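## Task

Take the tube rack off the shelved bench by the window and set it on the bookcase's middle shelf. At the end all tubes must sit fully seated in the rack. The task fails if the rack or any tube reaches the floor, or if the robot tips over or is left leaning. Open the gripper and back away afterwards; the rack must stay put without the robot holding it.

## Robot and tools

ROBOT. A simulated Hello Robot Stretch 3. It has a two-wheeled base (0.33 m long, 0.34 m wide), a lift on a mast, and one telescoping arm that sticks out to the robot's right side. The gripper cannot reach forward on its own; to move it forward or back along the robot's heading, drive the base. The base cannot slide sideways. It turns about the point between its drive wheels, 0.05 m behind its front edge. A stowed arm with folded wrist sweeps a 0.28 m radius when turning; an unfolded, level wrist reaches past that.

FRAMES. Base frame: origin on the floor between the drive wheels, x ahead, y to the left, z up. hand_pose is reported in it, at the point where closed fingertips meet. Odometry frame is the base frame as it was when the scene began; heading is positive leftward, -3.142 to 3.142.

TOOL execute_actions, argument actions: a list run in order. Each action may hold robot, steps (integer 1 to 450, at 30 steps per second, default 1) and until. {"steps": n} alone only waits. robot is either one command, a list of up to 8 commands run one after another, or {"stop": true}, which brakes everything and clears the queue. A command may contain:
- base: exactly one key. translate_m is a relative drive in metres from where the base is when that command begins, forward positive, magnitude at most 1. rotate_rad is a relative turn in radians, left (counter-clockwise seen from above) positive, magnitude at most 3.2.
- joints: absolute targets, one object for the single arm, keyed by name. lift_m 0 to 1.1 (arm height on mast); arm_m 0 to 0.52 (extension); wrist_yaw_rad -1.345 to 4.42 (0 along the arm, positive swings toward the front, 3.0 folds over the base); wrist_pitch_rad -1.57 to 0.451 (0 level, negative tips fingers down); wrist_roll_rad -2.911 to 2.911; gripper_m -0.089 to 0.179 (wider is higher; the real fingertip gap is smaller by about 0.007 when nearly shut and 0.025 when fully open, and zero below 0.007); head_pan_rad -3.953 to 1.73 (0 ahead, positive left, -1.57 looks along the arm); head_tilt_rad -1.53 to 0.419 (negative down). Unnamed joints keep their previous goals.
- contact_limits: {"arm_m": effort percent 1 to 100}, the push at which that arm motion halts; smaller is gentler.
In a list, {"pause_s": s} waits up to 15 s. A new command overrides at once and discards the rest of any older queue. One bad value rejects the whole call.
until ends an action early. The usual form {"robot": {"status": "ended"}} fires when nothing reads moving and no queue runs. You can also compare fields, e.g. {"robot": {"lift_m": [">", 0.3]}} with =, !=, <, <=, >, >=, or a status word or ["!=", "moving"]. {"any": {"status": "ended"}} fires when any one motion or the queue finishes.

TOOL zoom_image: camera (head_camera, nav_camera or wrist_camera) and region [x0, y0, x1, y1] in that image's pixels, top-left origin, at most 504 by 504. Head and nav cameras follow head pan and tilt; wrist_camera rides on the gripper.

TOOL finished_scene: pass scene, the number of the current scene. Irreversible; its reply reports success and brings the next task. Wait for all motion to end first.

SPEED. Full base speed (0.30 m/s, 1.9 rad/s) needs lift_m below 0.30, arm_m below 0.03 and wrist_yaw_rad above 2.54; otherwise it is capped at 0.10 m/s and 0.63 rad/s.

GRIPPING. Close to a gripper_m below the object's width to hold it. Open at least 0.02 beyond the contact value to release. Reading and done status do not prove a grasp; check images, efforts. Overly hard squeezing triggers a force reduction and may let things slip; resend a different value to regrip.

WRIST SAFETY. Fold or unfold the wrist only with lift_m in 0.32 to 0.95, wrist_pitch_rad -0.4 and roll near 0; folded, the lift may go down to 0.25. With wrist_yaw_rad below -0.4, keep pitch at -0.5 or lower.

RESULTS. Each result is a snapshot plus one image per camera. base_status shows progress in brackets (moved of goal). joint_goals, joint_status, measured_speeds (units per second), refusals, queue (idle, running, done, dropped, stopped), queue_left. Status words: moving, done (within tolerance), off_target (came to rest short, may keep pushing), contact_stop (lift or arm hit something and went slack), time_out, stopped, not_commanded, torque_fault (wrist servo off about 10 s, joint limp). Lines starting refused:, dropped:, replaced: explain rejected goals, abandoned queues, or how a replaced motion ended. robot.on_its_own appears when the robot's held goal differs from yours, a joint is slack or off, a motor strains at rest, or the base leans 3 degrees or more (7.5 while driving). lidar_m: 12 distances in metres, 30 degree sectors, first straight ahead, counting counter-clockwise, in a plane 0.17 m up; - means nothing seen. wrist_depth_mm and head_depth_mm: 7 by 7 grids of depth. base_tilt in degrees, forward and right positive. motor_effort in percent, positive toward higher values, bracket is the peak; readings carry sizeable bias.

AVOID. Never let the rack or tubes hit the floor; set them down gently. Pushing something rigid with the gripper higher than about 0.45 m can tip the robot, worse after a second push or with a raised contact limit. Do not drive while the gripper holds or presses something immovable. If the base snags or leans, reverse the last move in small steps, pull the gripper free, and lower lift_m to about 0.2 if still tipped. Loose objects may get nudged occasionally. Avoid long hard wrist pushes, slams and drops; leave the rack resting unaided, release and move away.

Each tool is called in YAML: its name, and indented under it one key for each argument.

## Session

execute_actions:
  actions: []

Scene clock: 0.00 s.
robot.base_odometry: x=+0.000 y=+0.000 heading=+0.000 (m, m, rad; robot's odometry frame)
robot.turned_by_wheels: +0.000 (rad since the last result)
robot.turned_by_imu: +0.000 (rad since the last result)
robot.base_tilt: forward=+1.0 right=+1.1 (deg)
robot.lidar_m: 2.00 2.32 1.56 1.55 1.70 1.82 1.44 2.04 1.46 1.55 2.02 1.90
robot.head_depth_mm: 1676 2366 2395 2408 2353 2425 2008 / 1617 2452 2461 2495 2336 2476 2003 / 1701 2512 2535 2564 2306 2558 2001 / 1632 2612 2629 2637 2278 2659 1986 / 1707 2684 2714 2731 2732 2730 1985 / 1793 2768 2840 2840 2824 2816 1965 / 1893 2877 2923 2974 2982 2830 1949
robot.base_status: not_commanded
robot.joint_positions: lift_m=+0.586 arm_m=-0.002 wrist_yaw_rad=+3.016 wrist_pitch_rad=-0.499 wrist_roll_rad=+0.003 gripper_m=+0.037 head_pan_rad=+0.017 head_tilt_rad=-0.003
robot.joint_goals: lift_m=+0.586 arm_m=-0.002 wrist_yaw_rad=+3.016 wrist_pitch_rad=-0.499 wrist_roll_rad=+0.003 gripper_m=+0.037 head_pan_rad=+0.017 head_tilt_rad=-0.003
robot.joint_status: lift_m=not_commanded arm_m=not_commanded wrist_yaw_rad=not_commanded wrist_pitch_rad=not_commanded wrist_roll_rad=not_commanded gripper_m=not_commanded head_pan_rad=not_commanded head_tilt_rad=not_commanded
robot.measured_speeds: translate_m=+0.000 rotate_rad=+0.000 lift_m=+0.000 arm_m=+0.000 wrist_yaw_rad=+0.000 wrist_pitch_rad=+0.000 wrist_roll_rad=+0.000 head_pan_rad=+0.000 head_tilt_rad=+0.000
robot: refusals=0 queue=idle queue_left=0
robot.motor_effort: left_wheel=-1 right_wheel=-1 lift_m=+30 arm_m=-1 wrist_yaw_rad=+0 wrist_pitch_rad=+4 wrist_roll_rad=+1 gripper_m=+1 head_pan_rad=+0 head_tilt_rad=+2 (%)
robot.hand_pose: x=+0.0055 y=+0.0690 z=+0.5805 quat_wxyz=(+0.218, +0.696, +0.131, +0.672) (m; robot's base frame)
robot.wrist_depth_mm: - - - - - - - / - - - - - - - / - - - - - - - / - - - - - - - / 967 975 962 963 - 949 947 / 838 839 - 822 - 812 813 / 737 723 - 718 693 722 713
pictures: head_camera (sideways: a quarter turn clockwise sets it upright), nav_camera (sideways: a quarter turn counterclockwise sets it upright), wrist_camera
camera_calibration (this result's frames):
head_camera: T_world_to_cam=[[-0.0395197, -0.00429173, -0.99921, 1.32326], [-0.043325, 0.999058, -0.00257753, 0.00956733], [0.998279, 0.0431889, -0.0396684, 0.00431052], [0, 0, 0, 1]] pos_world=[0.0484064, -0.00406539, 1.32241]
nav_camera: T_world_to_cam=[[-0.0512604, -0.0136335, 0.998592, -1.25332], [0.0315812, -0.999429, -0.0120237, 0.0660169], [0.998186, 0.0309204, 0.0516617, -0.116337], [0, 0, 0, 1]] pos_world=[0.0497948, 0.0524892, 1.25836]
wrist_camera: T_world_to_cam=[[0.99526, -0.0962659, -0.0137803, 0.0143926], [-0.068253, -0.590536, -0.80412, 0.550518], [0.0692716, 0.801249, -0.594307, 0.452536], [0, 0, 0, 1]] pos_world=[-0.00809772, -0.0361078, 0.711826]
Images, in order (width x height): head_camera 896x504, nav_camera 672x504, wrist_camera 644x364.

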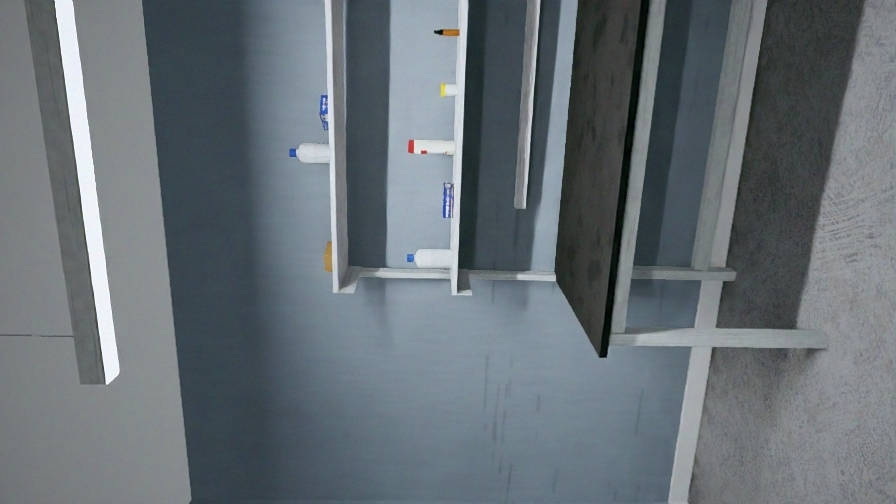

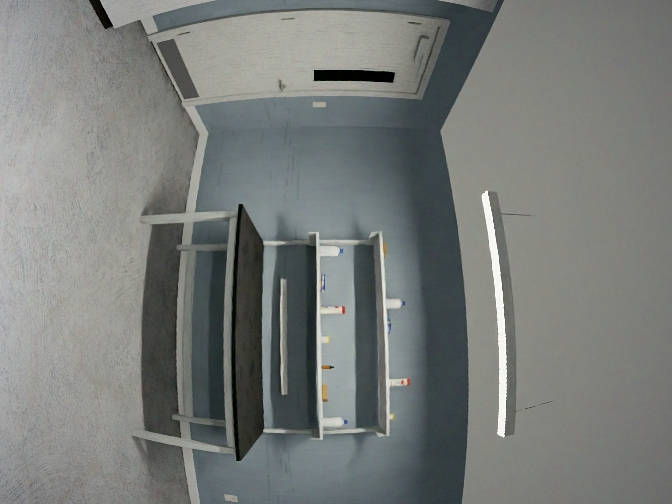

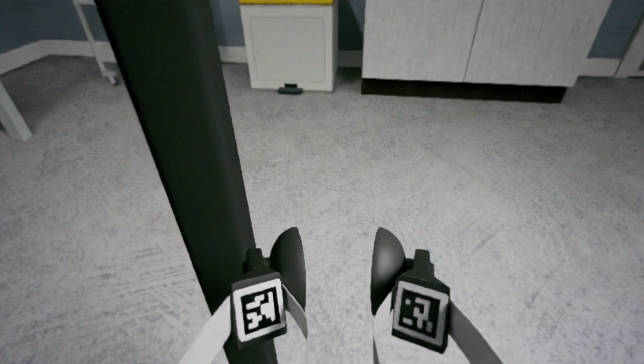

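execute_actions:
  actions:
    - {"robot":{"joints":{"head_pan_rad":-1.75,"head_tilt_rad":-0.4,"lift_m":0.28,"wrist_pitch_rad":-0.4}},"steps":200,"until":{"robot":{"head_pan_rad_status":["!=","moving"]}}}

execute_actions:
  actions:
    - {"robot":{"joints":{"head_pan_rad":-3.4,"head_tilt_rad":-0.35}},"steps":200,"until":{"robot":{"status":"ended"}}}

Scene clock: 4.60 s.
robot.base_odometry: x=+0.000 y=+0.000 heading=+0.000 (m, m, rad; robot's odometry frame)
robot.turned_by_wheels: +0.000 (rad since the last result)
robot.turned_by_imu: +0.000 (rad since the last result)
robot.base_tilt: forward=+1.1 right=+1.1 (deg)
robot.lidar_m: 2.01 2.33 1.55 1.55 1.70 1.82 1.44 2.04 1.46 1.56 2.02 1.90
robot.head_depth_mm: 1430 1539 1660 1819 1977 1639 1321 / 1434 1551 1648 1793 1970 1642 1325 / 1452 1578 1656 1744 1923 1639 1315 / 1466 1587 1689 1794 1897 1633 1320 / 1484 1603 1698 1810 1915 1629 1318 / 1494 1601 1698 1733 1889 1627 1315 / 1506 1626 1763 1949 2063 1641 1314
robot.base_status: not_commanded
robot.joint_positions: lift_m=+0.458 arm_m=-0.002 wrist_yaw_rad=+3.016 wrist_pitch_rad=-0.422 wrist_roll_rad=+0.003 gripper_m=+0.037 head_pan_rad=-1.743 head_tilt_rad=-0.395
robot.joint_goals: lift_m=+0.280 arm_m=-0.002 wrist_yaw_rad=+3.016 wrist_pitch_rad=-0.400 wrist_roll_rad=+0.003 gripper_m=+0.037 head_pan_rad=-1.750 head_tilt_rad=-0.400
robot.joint_status: lift_m=moving arm_m=not_commanded wrist_yaw_rad=not_commanded wrist_pitch_rad=moving wrist_roll_rad=not_commanded gripper_m=not_commanded head_pan_rad=done head_tilt_rad=done
robot.measured_speeds: translate_m=+0.000 rotate_rad=+0.000 lift_m=-0.110 arm_m=+0.000 wrist_yaw_rad=+0.000 wrist_pitch_rad=+0.000 wrist_roll_rad=+0.000 head_pan_rad=+0.000 head_tilt_rad=+0.000
robot: refusals=0 queue=running queue_left=0
robot.motor_effort: left_wheel=+0(1) right_wheel=+0(1) lift_m=+16(30) arm_m=-1(1) wrist_yaw_rad=+0(0) wrist_pitch_rad=+6(7) wrist_roll_rad=+1(0) gripper_m=+0(1) head_pan_rad=-3(39) head_tilt_rad=-3(36) (%)
robot.hand_pose: x=+0.0068 y=+0.0794 z=+0.4702 quat_wxyz=(+0.192, +0.700, +0.104, +0.680) (m; robot's base frame)
robot.wrist_depth_mm: - - - - - - - / - - - - - - - / - - - - - - - / - - - - - - - / 877 864 864 857 885 857 861 / 745 750 - 737 - 727 732 / 641 638 - 629 613 635 621
pictures: head_camera (sideways: a quarter turn clockwise sets it upright), nav_camera (sideways: a quarter turn counterclockwise sets it upright), wrist_camera
camera_calibration (this result's frames):
head_camera: T_world_to_cam=[[0.0679386, 0.412272, -0.908524, 1.20405], [0.98927, -0.14589, 0.00777468, -0.0102076], [-0.129339, -0.899304, -0.41776, 0.503304], [0, 0, 0, 1]] pos_world=[-0.00660687, -0.0452633, 1.30425]
nav_camera: T_world_to_cam=[[-0.0696533, -0.326295, 0.942698, -1.17994], [-0.98663, 0.162108, -0.0167892, 0.0784247], [-0.14734, -0.931264, -0.333224, 0.391657], [0, 0, 0, 1]] pos_world=[0.0528962, -0.0329864, 1.24416]
wrist_camera: T_world_to_cam=[[0.995389, -0.0952342, -0.0114865, 0.0114204], [-0.0602188, -0.527174, -0.847621, 0.483448], [0.0746672, 0.844404, -0.530477, 0.345117], [0, 0, 0, 1]] pos_world=[-0.00802403, -0.03547, 0.592989]
Images, in order (width x height): head_camera 896x504, nav_camera 672x504, wrist_camera 644x364.

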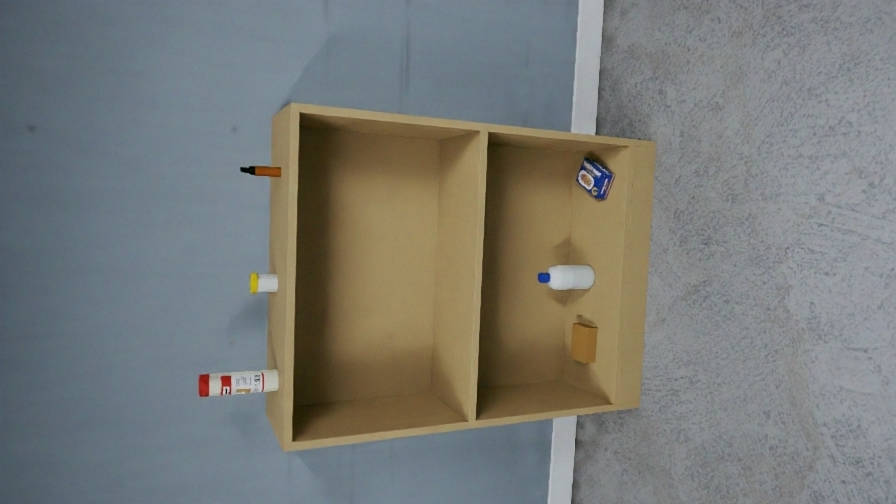

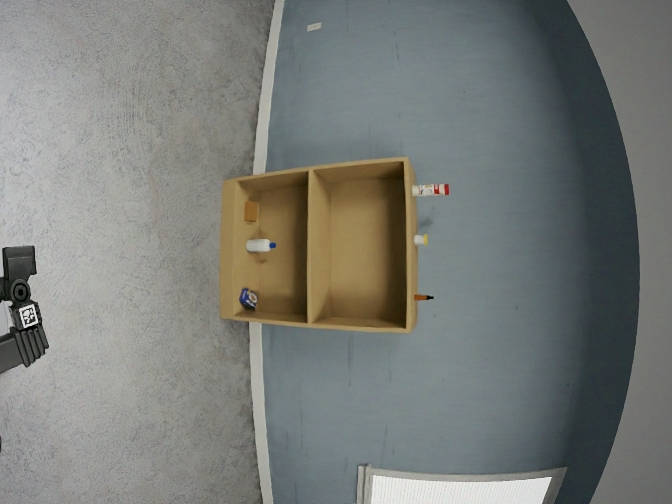

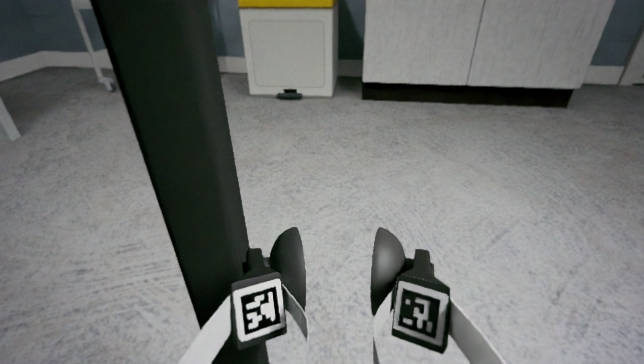

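Scene clock: 6.67 s.
robot.base_odometry: x=+0.000 y=+0.000 heading=+0.000 (m, m, rad; robot's odometry frame)
robot.turned_by_wheels: +0.000 (rad since the last result)
robot.turned_by_imu: +0.000 (rad since the last result)
robot.base_tilt: forward=+1.1 right=+1.2 (deg)
robot.lidar_m: 2.01 2.32 1.55 1.55 1.70 1.82 1.44 2.05 1.47 1.55 2.02 1.90
robot.head_depth_mm: 1787 1921 2046 1638 2251 1701 1356 / 1768 1912 2051 1643 2169 1686 1356 / 1775 1923 2053 1653 2218 1689 1355 / 1781 1921 2061 1656 2252 1692 1352 / 1824 1934 2092 1652 2259 1694 1352 / 1792 1919 2096 1528 2154 1683 1351 / 1812 1951 2121 2311 2239 1686 1349
robot.base_status: not_commanded
robot.joint_positions: lift_m=+0.281 arm_m=-0.002 wrist_yaw_rad=+3.016 wrist_pitch_rad=-0.421 wrist_roll_rad=+0.003 gripper_m=+0.037 head_pan_rad=-3.393 head_tilt_rad=-0.359
robot.joint_goals: lift_m=+0.280 arm_m=-0.002 wrist_yaw_rad=+3.016 wrist_pitch_rad=-0.400 wrist_roll_rad=+0.003 gripper_m=+0.037 head_pan_rad=-3.400 head_tilt_rad=-0.350
robot.joint_status: lift_m=done arm_m=not_commanded wrist_yaw_rad=not_commanded wrist_pitch_rad=done wrist_roll_rad=not_commanded gripper_m=not_commanded head_pan_rad=done head_tilt_rad=done
robot.measured_speeds: translate_m=+0.000 rotate_rad=+0.000 lift_m=+0.000 arm_m=+0.000 wrist_yaw_rad=+0.000 wrist_pitch_rad=+0.000 wrist_roll_rad=+0.000 head_pan_rad=+0.000 head_tilt_rad=+0.000
robot: refusals=0 queue=done queue_left=0
robot.motor_effort: left_wheel=-1(0) right_wheel=+0(0) lift_m=+15(16) arm_m=-1(0) wrist_yaw_rad=+0(0) wrist_pitch_rad=+6(6) wrist_roll_rad=+1(0) gripper_m=+1(1) head_pan_rad=-3(42) head_tilt_rad=+6(15) (%)
robot.hand_pose: x=+0.0068 y=+0.0795 z=+0.2925 quat_wxyz=(+0.191, +0.700, +0.104, +0.680) (m; robot's base frame)
robot.wrist_depth_mm: - - - - - - - / - - - - - - - / - - 960 980 960 952 957 / 759 747 761 751 749 741 732 / 614 622 614 613 630 598 594 / 518 520 - 520 - 510 505 / 465 - - - 428 443 446
pictures: head_camera (sideways: a quarter turn clockwise sets it upright), nav_camera (sideways: a quarter turn counterclockwise sets it upright), wrist_camera
camera_calibration (this result's frames):
head_camera: T_world_to_cam=[[0.37409, -0.0922638, -0.922791, 1.2208], [-0.223468, -0.974687, 0.00686077, -0.00162042], [-0.900066, 0.203648, -0.385239, 0.465686], [0, 0, 0, 1]] pos_world=[-0.0379051, 0.0162206, 1.30596]
nav_camera: T_world_to_cam=[[-0.287124, 0.0868807, 0.953945, -1.1933], [0.239106, 0.970854, -0.0164532, 0.070511], [-0.927571, 0.22337, -0.299529, 0.352564], [0, 0, 0, 1]] pos_world=[-0.0324567, -0.0435332, 1.24511]
wrist_camera: T_world_to_cam=[[0.99539, -0.0952249, -0.0114628, 0.0093687], [-0.0601344, -0.526503, -0.848044, 0.332954], [0.0747197, 0.844823, -0.529802, 0.250538], [0, 0, 0, 1]] pos_world=[-0.00802363, -0.0354667, 0.415202]
Images, in order (width x height): head_camera 896x504, nav_camera 672x504, wrist_camera 644x364.

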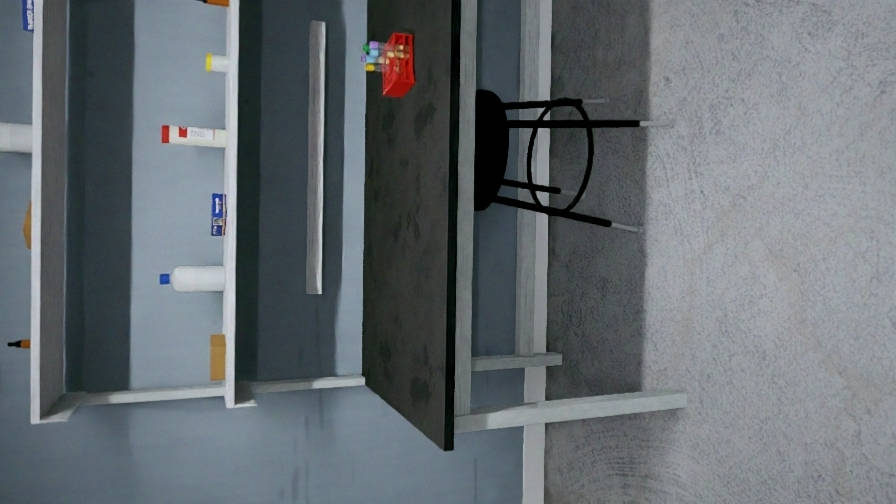

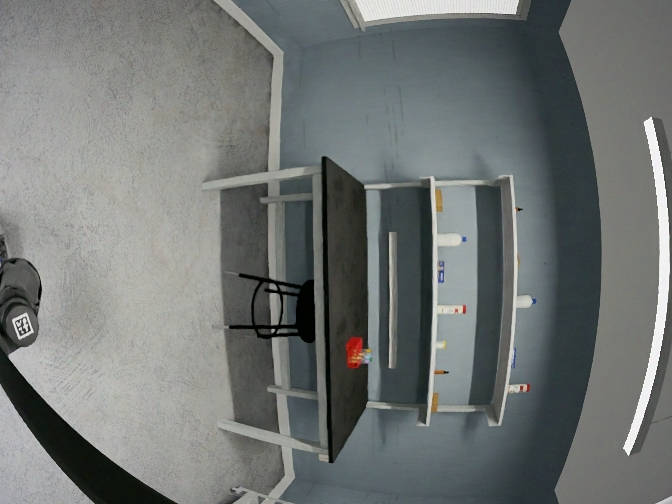

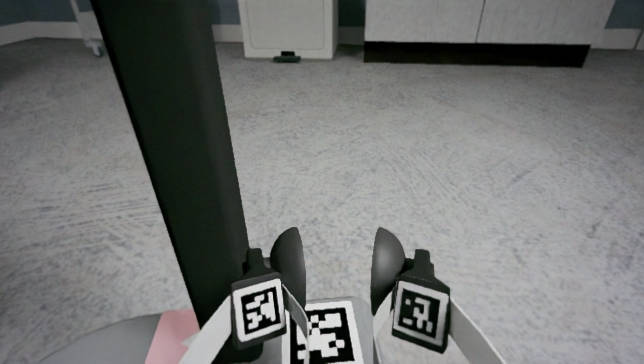

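zoom_image:
  camera: "head_camera"
  region: [340, 10, 480, 120]

Region (340, 10, 480, 120) of head_camera's 896x504 image, scaled by 3.600, with more detail than that image has; it fills the top 396 rows of this view, and the rest is white.

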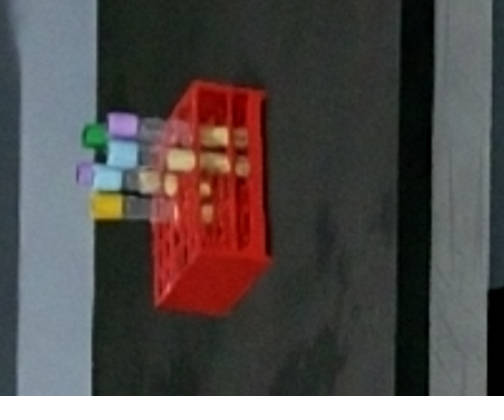

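execute_actions:
  actions:
    - {"robot":{"base":{"rotate_rad":-0.798},"joints":{"head_pan_rad":-1.57,"head_tilt_rad":-0.65}},"steps":200,"until":{"robot":{"base_status":["!=","moving"]}}}
    - {"robot":{"base":{"translate_m":-1.0}},"steps":200,"until":{"robot":{"translate_m":["<=",-0.2]}}}
    - {"robot":{"base":{"translate_m":-0.888}},"steps":300,"until":{"robot":{"base_status":["!=","moving"]}}}
    - {"robot":{"base":{"rotate_rad":-0.863},"joints":{"lift_m":0.9}},"steps":200,"until":{"robot":{"lift_m":[">",0.34]}}}
    - {"robot":{"joints":{"wrist_yaw_rad":0.0}},"steps":300,"until":{"robot":{"wrist_yaw_rad":["<",1.8]}}}
    - {"robot":{"joints":{"gripper_m":0.179}},"steps":400,"until":{"robot":{"status":"ended"}}}

Scene clock: 45.70 s.
robot.base_odometry: x=-0.766 y=+0.786 heading=-1.661 (m, m, rad; robot's odometry frame)
robot.turned_by_wheels: -1.661 (rad since the last result)
robot.turned_by_imu: -1.667 (rad since the last result)
robot.base_tilt: forward=+1.1 right=+1.1 (deg)
robot.lidar_m: 2.16 2.42 2.99 3.39 1.31 1.05 0.90 0.60 1.10 0.58 0.81 1.07
robot.head_depth_mm: 923 1067 1148 847 692 - - / 944 1065 1146 847 704 - - / 999 1088 1149 820 715 - - / 1014 1114 1148 818 716 - 1161 / 1033 1140 1148 851 704 1324 1159 / 1050 1149 1146 851 691 1324 1157 / 1068 1166 1146 849 716 1355 1159
robot.base_status: done (rotate_rad -0.8629 of -0.8630)
robot.joint_positions: lift_m=+0.899 arm_m=-0.002 wrist_yaw_rad=+0.003 wrist_pitch_rad=-0.420 wrist_roll_rad=+0.003 gripper_m=+0.179 head_pan_rad=-1.577 head_tilt_rad=-0.643
robot.joint_goals: lift_m=+0.900 arm_m=-0.002 wrist_yaw_rad=+0.000 wrist_pitch_rad=-0.400 wrist_roll_rad=+0.003 gripper_m=+0.179 head_pan_rad=-1.570 head_tilt_rad=-0.650
robot.joint_status: lift_m=done arm_m=not_commanded wrist_yaw_rad=done wrist_pitch_rad=done wrist_roll_rad=not_commanded gripper_m=done head_pan_rad=done head_tilt_rad=done
robot.measured_speeds: translate_m=+0.000 rotate_rad=+0.000 lift_m=+0.000 arm_m=+0.000 wrist_yaw_rad=+0.000 wrist_pitch_rad=+0.000 wrist_roll_rad=+0.000 head_pan_rad=+0.000 head_tilt_rad=+0.000
robot: refusals=0 queue=done queue_left=0
robot.motor_effort: left_wheel=+2(10) right_wheel=-3(10) lift_m=+41(41) arm_m=-1(1) wrist_yaw_rad=-2(3) wrist_pitch_rad=+6(6) wrist_roll_rad=+1(0) gripper_m=+1(85) head_pan_rad=+3(39) head_tilt_rad=-4(35) (%)
robot.hand_pose: x=-0.0209 y=-0.3669 z=+0.9118 quat_wxyz=(+0.691, +0.148, -0.692, -0.147) (m; robot's base frame)
robot.wrist_depth_mm: - - 942 890 849 830 787 / 948 930 911 898 886 842 811 / 660 653 644 533 625 628 623 / 504 496 495 493 491 489 488 / 408 408 402 403 397 396 397 / 354 342 339 338 339 337 - / - - 312 295 292 290 -
pictures: head_camera (sideways: a quarter turn clockwise sets it upright), nav_camera (sideways: a quarter turn counterclockwise sets it upright), wrist_camera
camera_calibration (this result's frames):
head_camera: T_world_to_cam=[[0.000152687, 0.627849, -0.778335, 1.0347], [0.999762, 0.0168803, 0.0138128, -0.018129], [0.0218109, -0.778152, -0.627697, 0.775528], [0, 0, 0, 1]] pos_world=[0.00105177, -0.0458526, 1.29239]
nav_camera: T_world_to_cam=[[-0.0161153, -0.554295, 0.832165, -1.03608], [-0.999828, 0.00125961, -0.0185232, 0.0807569], [0.00921909, -0.83232, -0.554219, 0.67827], [0, 0, 0, 1]] pos_world=[0.0577932, -0.00985717, 1.23959]
wrist_camera: T_world_to_cam=[[-0.999393, -0.0329097, -0.0114255, -0.0173388], [-0.00771088, 0.528813, -0.848703, 1.01031], [0.0339725, -0.8481, -0.528746, 0.334838], [0, 0, 0, 1]] pos_world=[-0.0209132, -0.250859, 1.0343]
Images, in order (width x height): head_camera 896x504, nav_camera 672x504, wrist_camera 644x364.

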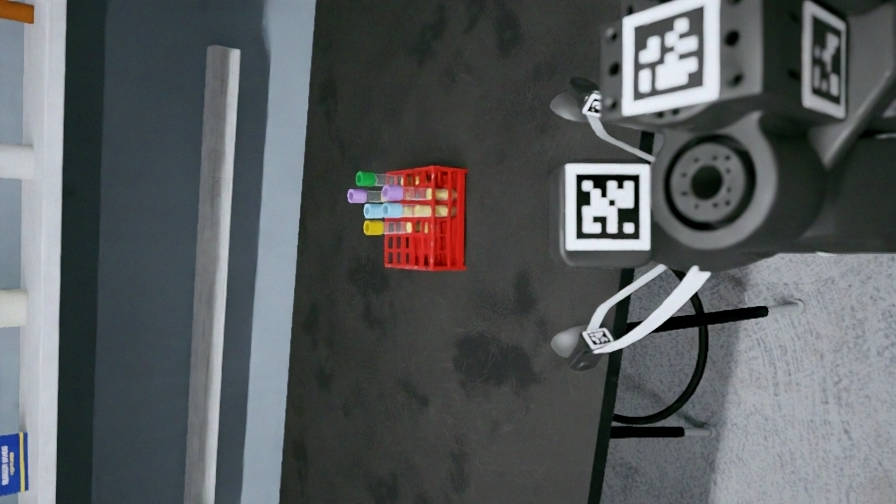

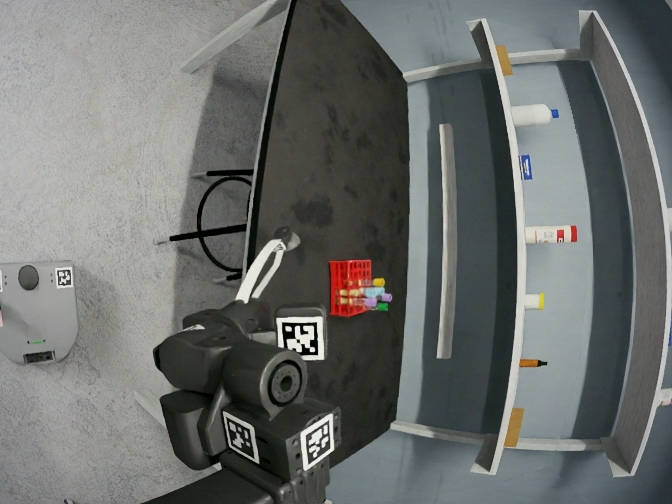

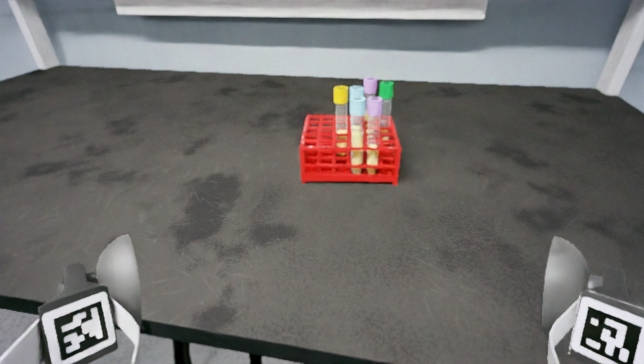

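zoom_image:
  camera: "head_camera"
  region: [330, 140, 490, 290]

Region (330, 140, 490, 290) of head_camera's 896x504 image, scaled by 3.150, with more detail than that image has; it fills the top 472 rows of this view, and the rest is white.

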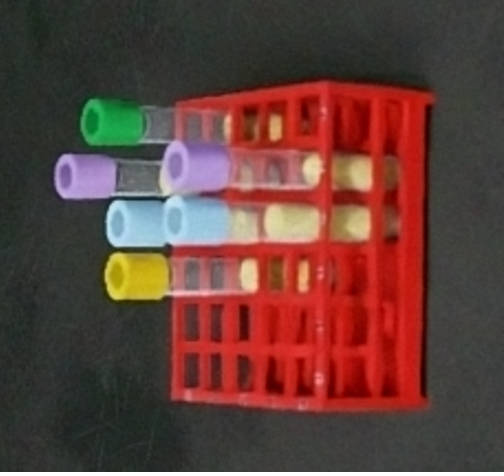

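execute_actions:
  actions:
    - {"robot":{"base":{"translate_m":-0.017},"joints":{"wrist_pitch_rad":-0.8,"arm_m":0.40,"lift_m":0.89,"head_tilt_rad":-0.75}},"steps":300,"until":{"robot":{"status":"ended"}}}

Scene clock: 67.20 s.
robot.base_odometry: x=-0.765 y=+0.803 heading=-1.661 (m, m, rad; robot's odometry frame)
robot.turned_by_wheels: +0.000 (rad since the last result)
robot.turned_by_imu: +0.000 (rad since the last result)
robot.base_tilt: forward=+1.0 right=+1.2 (deg)
robot.lidar_m: 2.17 2.44 3.42 2.79 1.30 1.04 0.88 0.59 1.10 0.58 0.82 1.09
robot.head_depth_mm: 984 1106 - - 1022 1287 1118 / 995 1009 920 750 670 1287 1117 / 1014 - 837 755 669 1290 1118 / 1030 1145 820 752 1178 1293 1119 / 1051 1178 958 754 1080 1259 1117 / 1056 1188 957 753 1407 1288 1120 / 1074 1202 958 755 1445 1291 1121
robot.base_status: done (translate_m -0.0170 of -0.0170)
robot.joint_positions: lift_m=+0.891 arm_m=+0.400 wrist_yaw_rad=+0.001 wrist_pitch_rad=-0.809 wrist_roll_rad=+0.003 gripper_m=+0.179 head_pan_rad=-1.577 head_tilt_rad=-0.741
robot.joint_goals: lift_m=+0.890 arm_m=+0.400 wrist_yaw_rad=+0.000 wrist_pitch_rad=-0.800 wrist_roll_rad=+0.003 gripper_m=+0.179 head_pan_rad=-1.570 head_tilt_rad=-0.750
robot.joint_status: lift_m=done arm_m=done wrist_yaw_rad=done wrist_pitch_rad=done wrist_roll_rad=not_commanded gripper_m=done head_pan_rad=done head_tilt_rad=done
robot.measured_speeds: translate_m=+0.000 rotate_rad=+0.000 lift_m=+0.000 arm_m=+0.000 wrist_yaw_rad=+0.000 wrist_pitch_rad=+0.000 wrist_roll_rad=+0.000 head_pan_rad=+0.000 head_tilt_rad=+0.000
robot: refusals=0 queue=done queue_left=0
robot.motor_effort: left_wheel=+2(4) right_wheel=-2(7) lift_m=+15(41) arm_m=+3(2) wrist_yaw_rad=-1(1) wrist_pitch_rad=+3(6) wrist_roll_rad=+1(1) gripper_m=+1(0) head_pan_rad=+3(3) head_tilt_rad=-6(19) (%)
robot.hand_pose: x=-0.0214 y=-0.7040 z=+0.8271 quat_wxyz=(+0.649, +0.279, -0.650, -0.279) (m; robot's base frame)
robot.wrist_depth_mm: 394 390 386 382 379 376 373 / 342 339 337 333 330 329 326 / 303 301 296 295 194 284 290 / 271 269 257 131 195 261 260 / 245 244 199 179 190 238 238 / 227 223 185 161 102 214 - / - 204 171 150 153 195 -
pictures: head_camera (sideways: a quarter turn clockwise sets it upright), nav_camera (sideways: a quarter turn counterclockwise sets it upright), wrist_camera
camera_calibration (this result's frames):
head_camera: T_world_to_cam=[[0.00059299, 0.701124, -0.713039, 0.949597], [0.999753, 0.0154178, 0.0159916, -0.0209637], [0.0222056, -0.712872, -0.700942, 0.870798], [0, 0, 0, 1]] pos_world=[0.00105883, -0.0446945, 1.28781]
nav_camera: T_world_to_cam=[[-0.0165897, -0.6332, 0.77381, -0.960002], [-0.999817, 0.00309658, -0.0189011, 0.0812465], [0.00957202, -0.773982, -0.633136, 0.780932], [0, 0, 0, 1]] pos_world=[0.0578304, -0.00369814, 1.23883]
wrist_camera: T_world_to_cam=[[-0.999453, -0.0247205, -0.0219822, -0.0153421], [-0.00722528, 0.81159, -0.584183, 1.09697], [0.0322818, -0.583704, -0.811324, 0.424087], [0, 0, 0, 1]] pos_world=[-0.0210981, -0.643128, 0.984565]
Images, in order (width x height): head_camera 896x504, nav_camera 672x504, wrist_camera 644x364.

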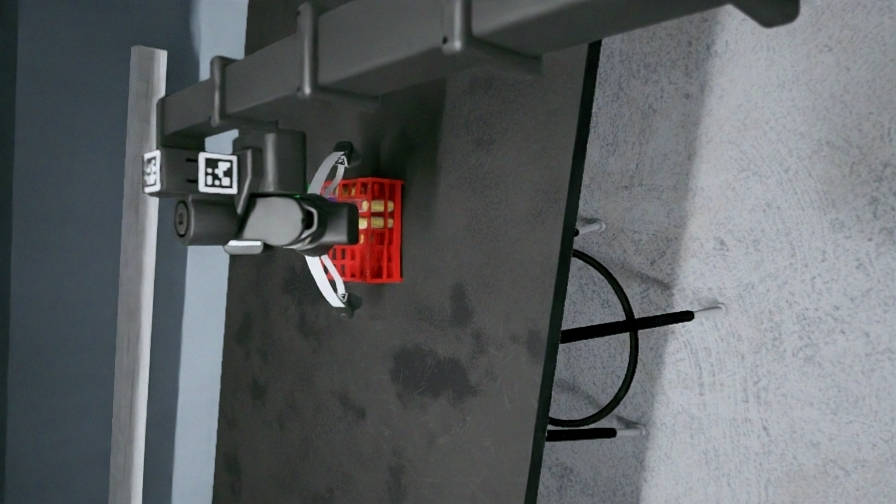

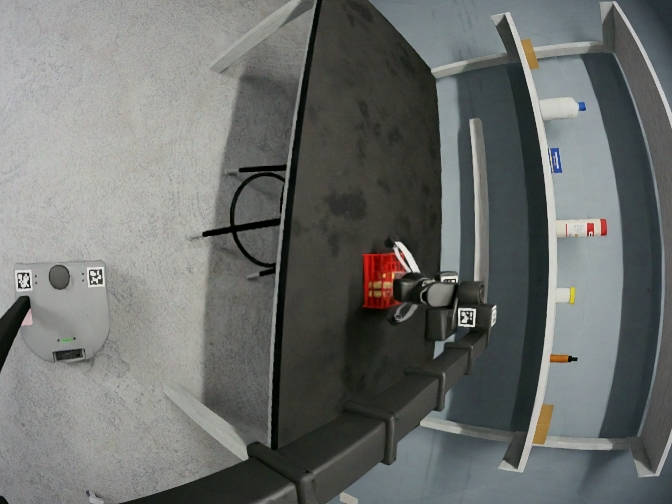

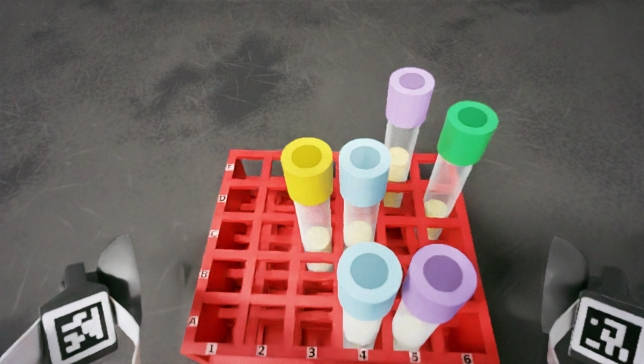

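execute_actions:
  actions:
    - {"robot":[{"joints":{"arm_m":0.412,"lift_m":0.858}}],"steps":200,"until":{"robot":{"status":"ended"}}}

zoom_image:
  camera: "head_camera"
  region: [240, 130, 440, 330]

Scene clock: 75.23 s.
robot.base_odometry: x=-0.765 y=+0.803 heading=-1.661 (m, m, rad; robot's odometry frame)
robot.turned_by_wheels: +0.000 (rad since the last result)
robot.turned_by_imu: +0.000 (rad since the last result)
robot.base_tilt: forward=+1.1 right=+1.1 (deg)
robot.lidar_m: 2.18 2.44 3.43 2.79 1.30 1.04 0.88 0.59 1.10 0.58 0.82 1.09
robot.head_depth_mm: 982 1118 994 - - 1260 1098 / 998 1108 - 729 671 1290 1116 / 1015 1036 - 751 671 1288 1120 / 1033 1155 976 753 1181 1291 1118 / 1046 1173 959 753 1080 1261 1123 / 1060 1190 957 751 1406 1288 1122 / 1073 1200 958 755 1449 1290 1120
robot.base_status: done (translate_m -0.0170 of -0.0170)
robot.joint_positions: lift_m=+0.859 arm_m=+0.412 wrist_yaw_rad=+0.001 wrist_pitch_rad=-0.810 wrist_roll_rad=+0.003 gripper_m=+0.179 head_pan_rad=-1.577 head_tilt_rad=-0.741
robot.joint_goals: lift_m=+0.858 arm_m=+0.412 wrist_yaw_rad=+0.000 wrist_pitch_rad=-0.800 wrist_roll_rad=+0.003 gripper_m=+0.179 head_pan_rad=-1.570 head_tilt_rad=-0.750
robot.joint_status: lift_m=done arm_m=done wrist_yaw_rad=done wrist_pitch_rad=done wrist_roll_rad=not_commanded gripper_m=done head_pan_rad=done head_tilt_rad=done
robot.measured_speeds: translate_m=+0.000 rotate_rad=+0.000 lift_m=+0.000 arm_m=+0.000 wrist_yaw_rad=+0.000 wrist_pitch_rad=+0.000 wrist_roll_rad=+0.000 head_pan_rad=+0.000 head_tilt_rad=+0.000
robot: refusals=0 queue=done queue_left=0
robot.motor_effort: left_wheel=+1(1) right_wheel=-3(2) lift_m=+16(15) arm_m=+3(4) wrist_yaw_rad=-1(1) wrist_pitch_rad=+3(3) wrist_roll_rad=+1(1) gripper_m=+1(1) head_pan_rad=+3(3) head_tilt_rad=-5(6) (%)
robot.hand_pose: x=-0.0214 y=-0.7159 z=+0.7950 quat_wxyz=(+0.649, +0.279, -0.650, -0.279) (m; robot's base frame)
robot.wrist_depth_mm: 334 331 331 327 316 322 318 / 292 289 287 285 269 106 278 / 258 257 248 94 159 238 246 / 231 230 166 152 160 219 223 / 209 209 159 149 143 156 203 / 194 161 160 131 69 68 - / - 134 150 147 111 118 -
pictures: head_camera (sideways: a quarter turn clockwise sets it upright), nav_camera (sideways: a quarter turn counterclockwise sets it upright), wrist_camera
camera_calibration (this result's frames):
head_camera: T_world_to_cam=[[0.000593158, 0.701124, -0.713039, 0.949597], [0.999753, 0.0154175, 0.0159916, -0.0209637], [0.0222054, -0.712872, -0.700942, 0.870798], [0, 0, 0, 1]] pos_world=[0.00105882, -0.0446945, 1.28781]
nav_camera: T_world_to_cam=[[-0.0165898, -0.6332, 0.77381, -0.960002], [-0.999817, 0.00309682, -0.0189011, 0.0812465], [0.00957184, -0.773982, -0.633136, 0.780932], [0, 0, 0, 1]] pos_world=[0.0578304, -0.00369814, 1.23883]
wrist_camera: T_world_to_cam=[[-0.999453, -0.0247101, -0.0219929, -0.016326], [-0.00722541, 0.811859, -0.583809, 1.08779], [0.0322811, -0.58333, -0.811593, 0.391589], [0, 0, 0, 1]] pos_world=[-0.0210982, -0.655113, 0.952515]
Images, in order (width x height): head_camera 896x504, nav_camera 672x504, wrist_camera 644x364.

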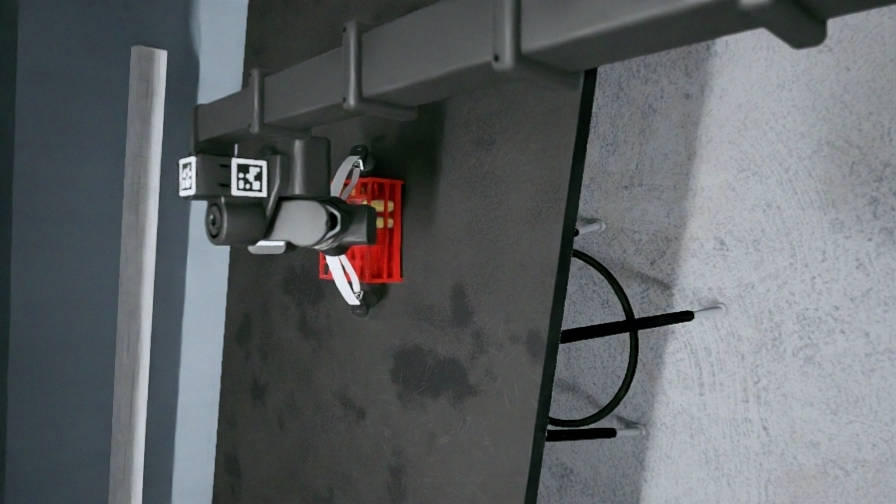

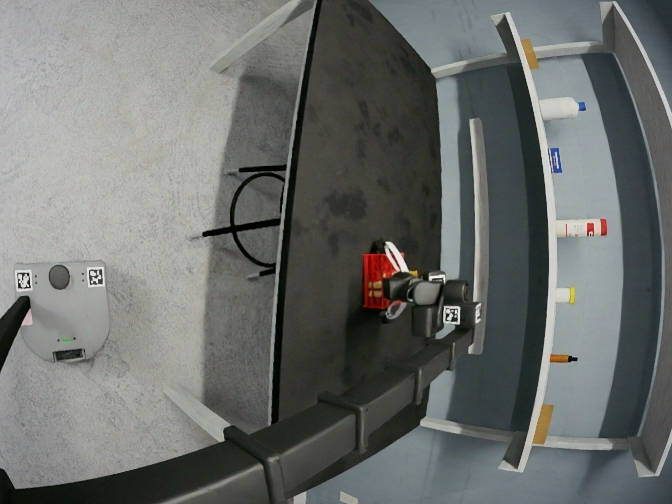

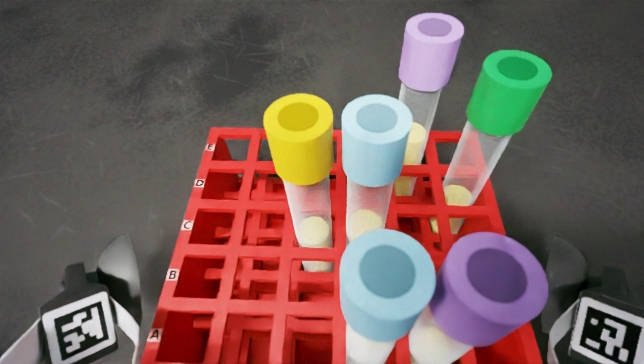

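Region (240, 130, 440, 330) of head_camera's 896x504 image, scaled by 2.520, with more detail than that image has.

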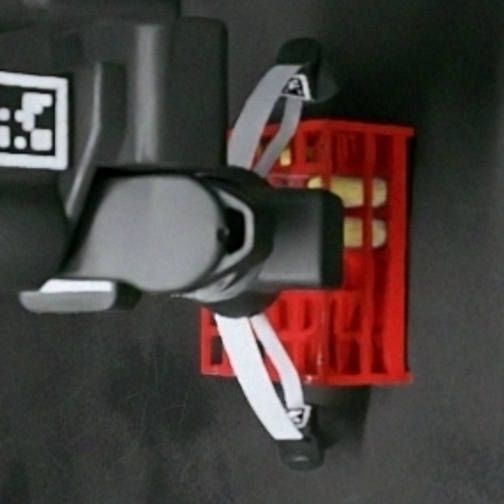

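execute_actions:
  actions:
    - {"robot":[{"joints":{"arm_m":0.421,"lift_m":0.855}},{"joints":{"gripper_m":0.09}}],"steps":250,"until":{"robot":{"status":"ended"}}}

Scene clock: 79.87 s.
robot.base_odometry: x=-0.765 y=+0.803 heading=-1.661 (m, m, rad; robot's odometry frame)
robot.turned_by_wheels: +0.000 (rad since the last result)
robot.turned_by_imu: +0.000 (rad since the last result)
robot.base_tilt: forward=+1.0 right=+1.1 (deg)
robot.lidar_m: 2.17 2.44 3.44 2.80 1.30 1.04 0.88 0.59 1.10 0.58 0.82 1.09
robot.head_depth_mm: 977 1118 996 - - 1263 1097 / 996 1116 - 731 670 1284 1119 / 1016 1037 838 752 669 1288 1123 / 1033 1155 899 752 1182 1289 1121 / 1051 1178 959 753 1084 1269 1116 / 1059 1197 961 754 1413 1289 1124 / 1073 1199 958 755 1443 1292 1125
robot.base_status: done (translate_m -0.0170 of -0.0170)
robot.joint_positions: lift_m=+0.856 arm_m=+0.421 wrist_yaw_rad=-0.001 wrist_pitch_rad=-0.792 wrist_roll_rad=+0.004 gripper_m=+0.091 head_pan_rad=-1.577 head_tilt_rad=-0.741
robot.joint_goals: lift_m=+0.855 arm_m=+0.421 wrist_yaw_rad=+0.000 wrist_pitch_rad=-0.800 wrist_roll_rad=+0.004 gripper_m=+0.090 head_pan_rad=-1.570 head_tilt_rad=-0.750
robot.joint_status: lift_m=done arm_m=done wrist_yaw_rad=done wrist_pitch_rad=done wrist_roll_rad=not_commanded gripper_m=done head_pan_rad=done head_tilt_rad=done
robot.measured_speeds: translate_m=+0.000 rotate_rad=+0.000 lift_m=+0.000 arm_m=+0.000 wrist_yaw_rad=+0.000 wrist_pitch_rad=+0.000 wrist_roll_rad=+0.000 head_pan_rad=+0.000 head_tilt_rad=+0.000
robot: refusals=0 queue=done queue_left=0
robot.motor_effort: left_wheel=+1(2) right_wheel=-1(3) lift_m=+16(17) arm_m=+2(2) wrist_yaw_rad=+0(1) wrist_pitch_rad=-3(3) wrist_roll_rad=+0(0) gripper_m=-32(94) head_pan_rad=+3(4) head_tilt_rad=-5(6) (%)
robot.hand_pose: x=-0.0217 y=-0.7284 z=+0.7949 quat_wxyz=(+0.651, +0.272, -0.653, -0.274) (m; robot's base frame)
robot.wrist_depth_mm: 347 346 340 337 336 332 326 / 301 298 296 293 117 285 286 / 264 262 259 251 249 103 251 / 235 233 169 89 152 217 226 / 212 211 160 145 146 156 203 / 193 135 154 137 131 68 190 / 180 124 126 121 64 63 171
pictures: head_camera (sideways: a quarter turn clockwise sets it upright), nav_camera (sideways: a quarter turn counterclockwise sets it upright), wrist_camera
camera_calibration (this result's frames):
head_camera: T_world_to_cam=[[0.000593074, 0.701124, -0.713039, 0.949597], [0.999753, 0.0154176, 0.0159916, -0.0209637], [0.0222055, -0.712872, -0.700942, 0.870798], [0, 0, 0, 1]] pos_world=[0.00105883, -0.0446945, 1.28781]
nav_camera: T_world_to_cam=[[-0.0165897, -0.6332, 0.77381, -0.960002], [-0.999817, 0.0030967, -0.0189011, 0.0812465], [0.00957193, -0.773982, -0.633136, 0.780932], [0, 0, 0, 1]] pos_world=[0.0578304, -0.00369814, 1.23883]
wrist_camera: T_world_to_cam=[[-0.999501, -0.0222786, -0.0223897, -0.014873], [-0.0044661, 0.801426, -0.598078, 1.10169], [0.031268, -0.597679, -0.801125, 0.36537], [0, 0, 0, 1]] pos_world=[-0.0213697, -0.664883, 0.951273]
Images, in order (width x height): head_camera 896x504, nav_camera 672x504, wrist_camera 644x364.

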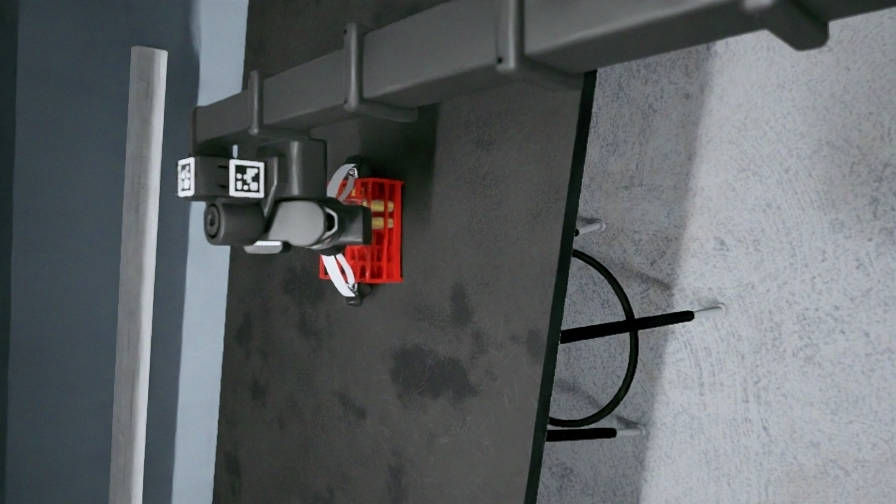

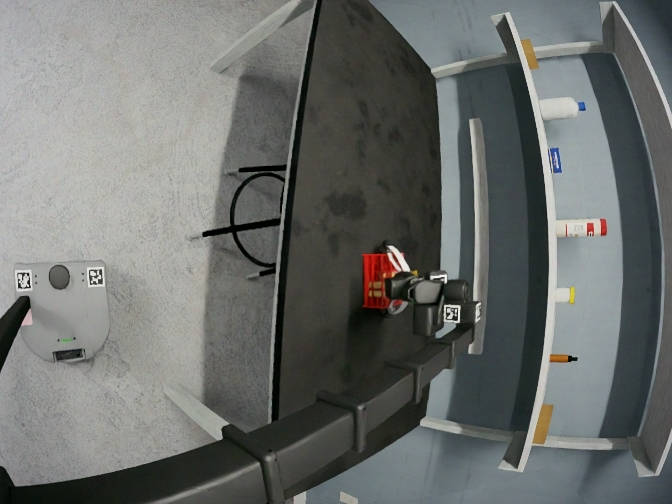

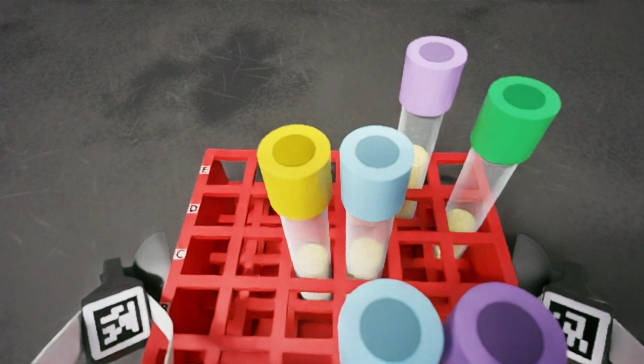

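execute_actions:
  actions:
    - {"robot":{"joints":{"lift_m":0.90}},"steps":200,"until":{"robot":{"status":"ended"}}}
    - {"steps":10}

Scene clock: 82.63 s.
robot.base_odometry: x=-0.765 y=+0.803 heading=-1.661 (m, m, rad; robot's odometry frame)
robot.turned_by_wheels: +0.000 (rad since the last result)
robot.turned_by_imu: +0.000 (rad since the last result)
robot.base_tilt: forward=+1.1 right=+1.2 (deg)
robot.lidar_m: 2.18 2.44 3.44 2.79 1.30 1.04 0.88 0.59 1.10 0.58 0.82 1.09
robot.head_depth_mm: 981 1106 - - 651 1286 1116 / 996 - 940 753 671 1282 1121 / 1012 - 784 752 670 1289 1118 / 1030 1143 779 754 1176 1288 1121 / 1046 1184 955 754 1084 1262 1124 / 1060 1189 957 754 1406 1286 1119 / 1072 1197 962 752 1447 1289 1115
robot.base_status: done (translate_m -0.0170 of -0.0170)
robot.joint_positions: lift_m=+0.899 arm_m=+0.421 wrist_yaw_rad=-0.001 wrist_pitch_rad=-0.824 wrist_roll_rad=+0.005 gripper_m=+0.094 head_pan_rad=-1.577 head_tilt_rad=-0.741
robot.joint_goals: lift_m=+0.900 arm_m=+0.421 wrist_yaw_rad=+0.000 wrist_pitch_rad=-0.800 wrist_roll_rad=+0.005 gripper_m=+0.093 head_pan_rad=-1.570 head_tilt_rad=-0.750
robot.joint_status: lift_m=done arm_m=done wrist_yaw_rad=done wrist_pitch_rad=done wrist_roll_rad=not_commanded gripper_m=done head_pan_rad=done head_tilt_rad=done
robot.measured_speeds: translate_m=+0.000 rotate_rad=+0.000 lift_m=+0.000 arm_m=+0.000 wrist_yaw_rad=+0.000 wrist_pitch_rad=+0.000 wrist_roll_rad=+0.000 head_pan_rad=+0.000 head_tilt_rad=+0.000
robot: refusals=0 queue=done queue_left=0
robot.motor_effort: left_wheel=+1(1) right_wheel=-1(2) lift_m=+42(44) arm_m=+2(2) wrist_yaw_rad=+1(1) wrist_pitch_rad=+7(8) wrist_roll_rad=+0(0) gripper_m=-19(24) head_pan_rad=+3(3) head_tilt_rad=-6(6) (%)
robot.hand_pose: x=-0.0217 y=-0.7220 z=+0.8337 quat_wxyz=(+0.646, +0.283, -0.649, -0.284) (m; robot's base frame)
robot.wrist_depth_mm: 396 392 387 388 382 379 375 / 347 344 341 339 110 331 329 / 307 305 302 300 292 96 289 / 275 273 159 85 86 171 266 / 251 250 160 136 142 155 242 / 230 135 154 136 133 132 226 / 216 124 144 124 65 64 -
pictures: head_camera (sideways: a quarter turn clockwise sets it upright), nav_camera (sideways: a quarter turn counterclockwise sets it upright), wrist_camera
camera_calibration (this result's frames):
head_camera: T_world_to_cam=[[0.000593118, 0.701132, -0.713032, 0.949587], [0.999753, 0.0154175, 0.0159918, -0.0209639], [0.0222055, -0.712865, -0.700949, 0.870807], [0, 0, 0, 1]] pos_world=[0.00105883, -0.0446944, 1.28781]
nav_camera: T_world_to_cam=[[-0.0165898, -0.633208, 0.773804, -0.959994], [-0.999817, 0.00309689, -0.0189011, 0.0812465], [0.00957197, -0.773975, -0.633143, 0.780942], [0, 0, 0, 1]] pos_world=[0.0578304, -0.0036975, 1.23883]
wrist_camera: T_world_to_cam=[[-0.999501, -0.0213937, -0.0232499, -0.0125032], [-0.00424786, 0.820182, -0.572087, 1.11162], [0.0313082, -0.571703, -0.819863, 0.434636], [0, 0, 0, 1]] pos_world=[-0.0213826, -0.663514, 0.991995]
Images, in order (width x height): head_camera 896x504, nav_camera 672x504, wrist_camera 644x364.

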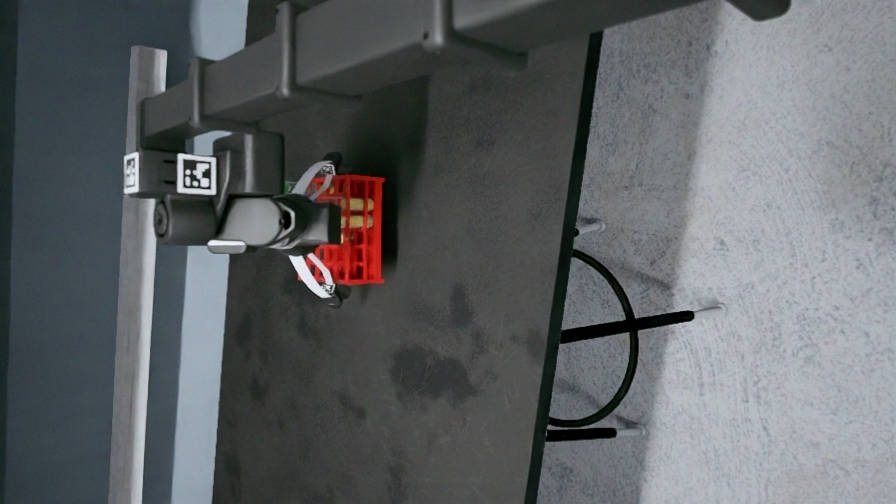

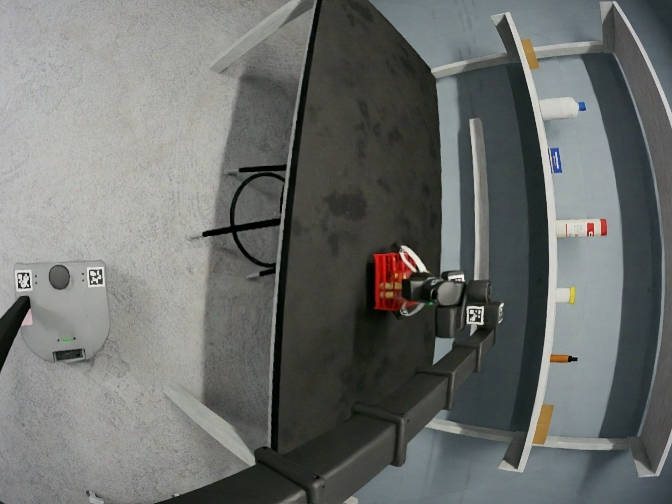

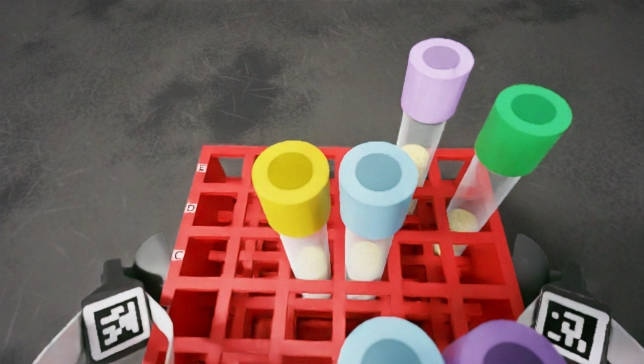

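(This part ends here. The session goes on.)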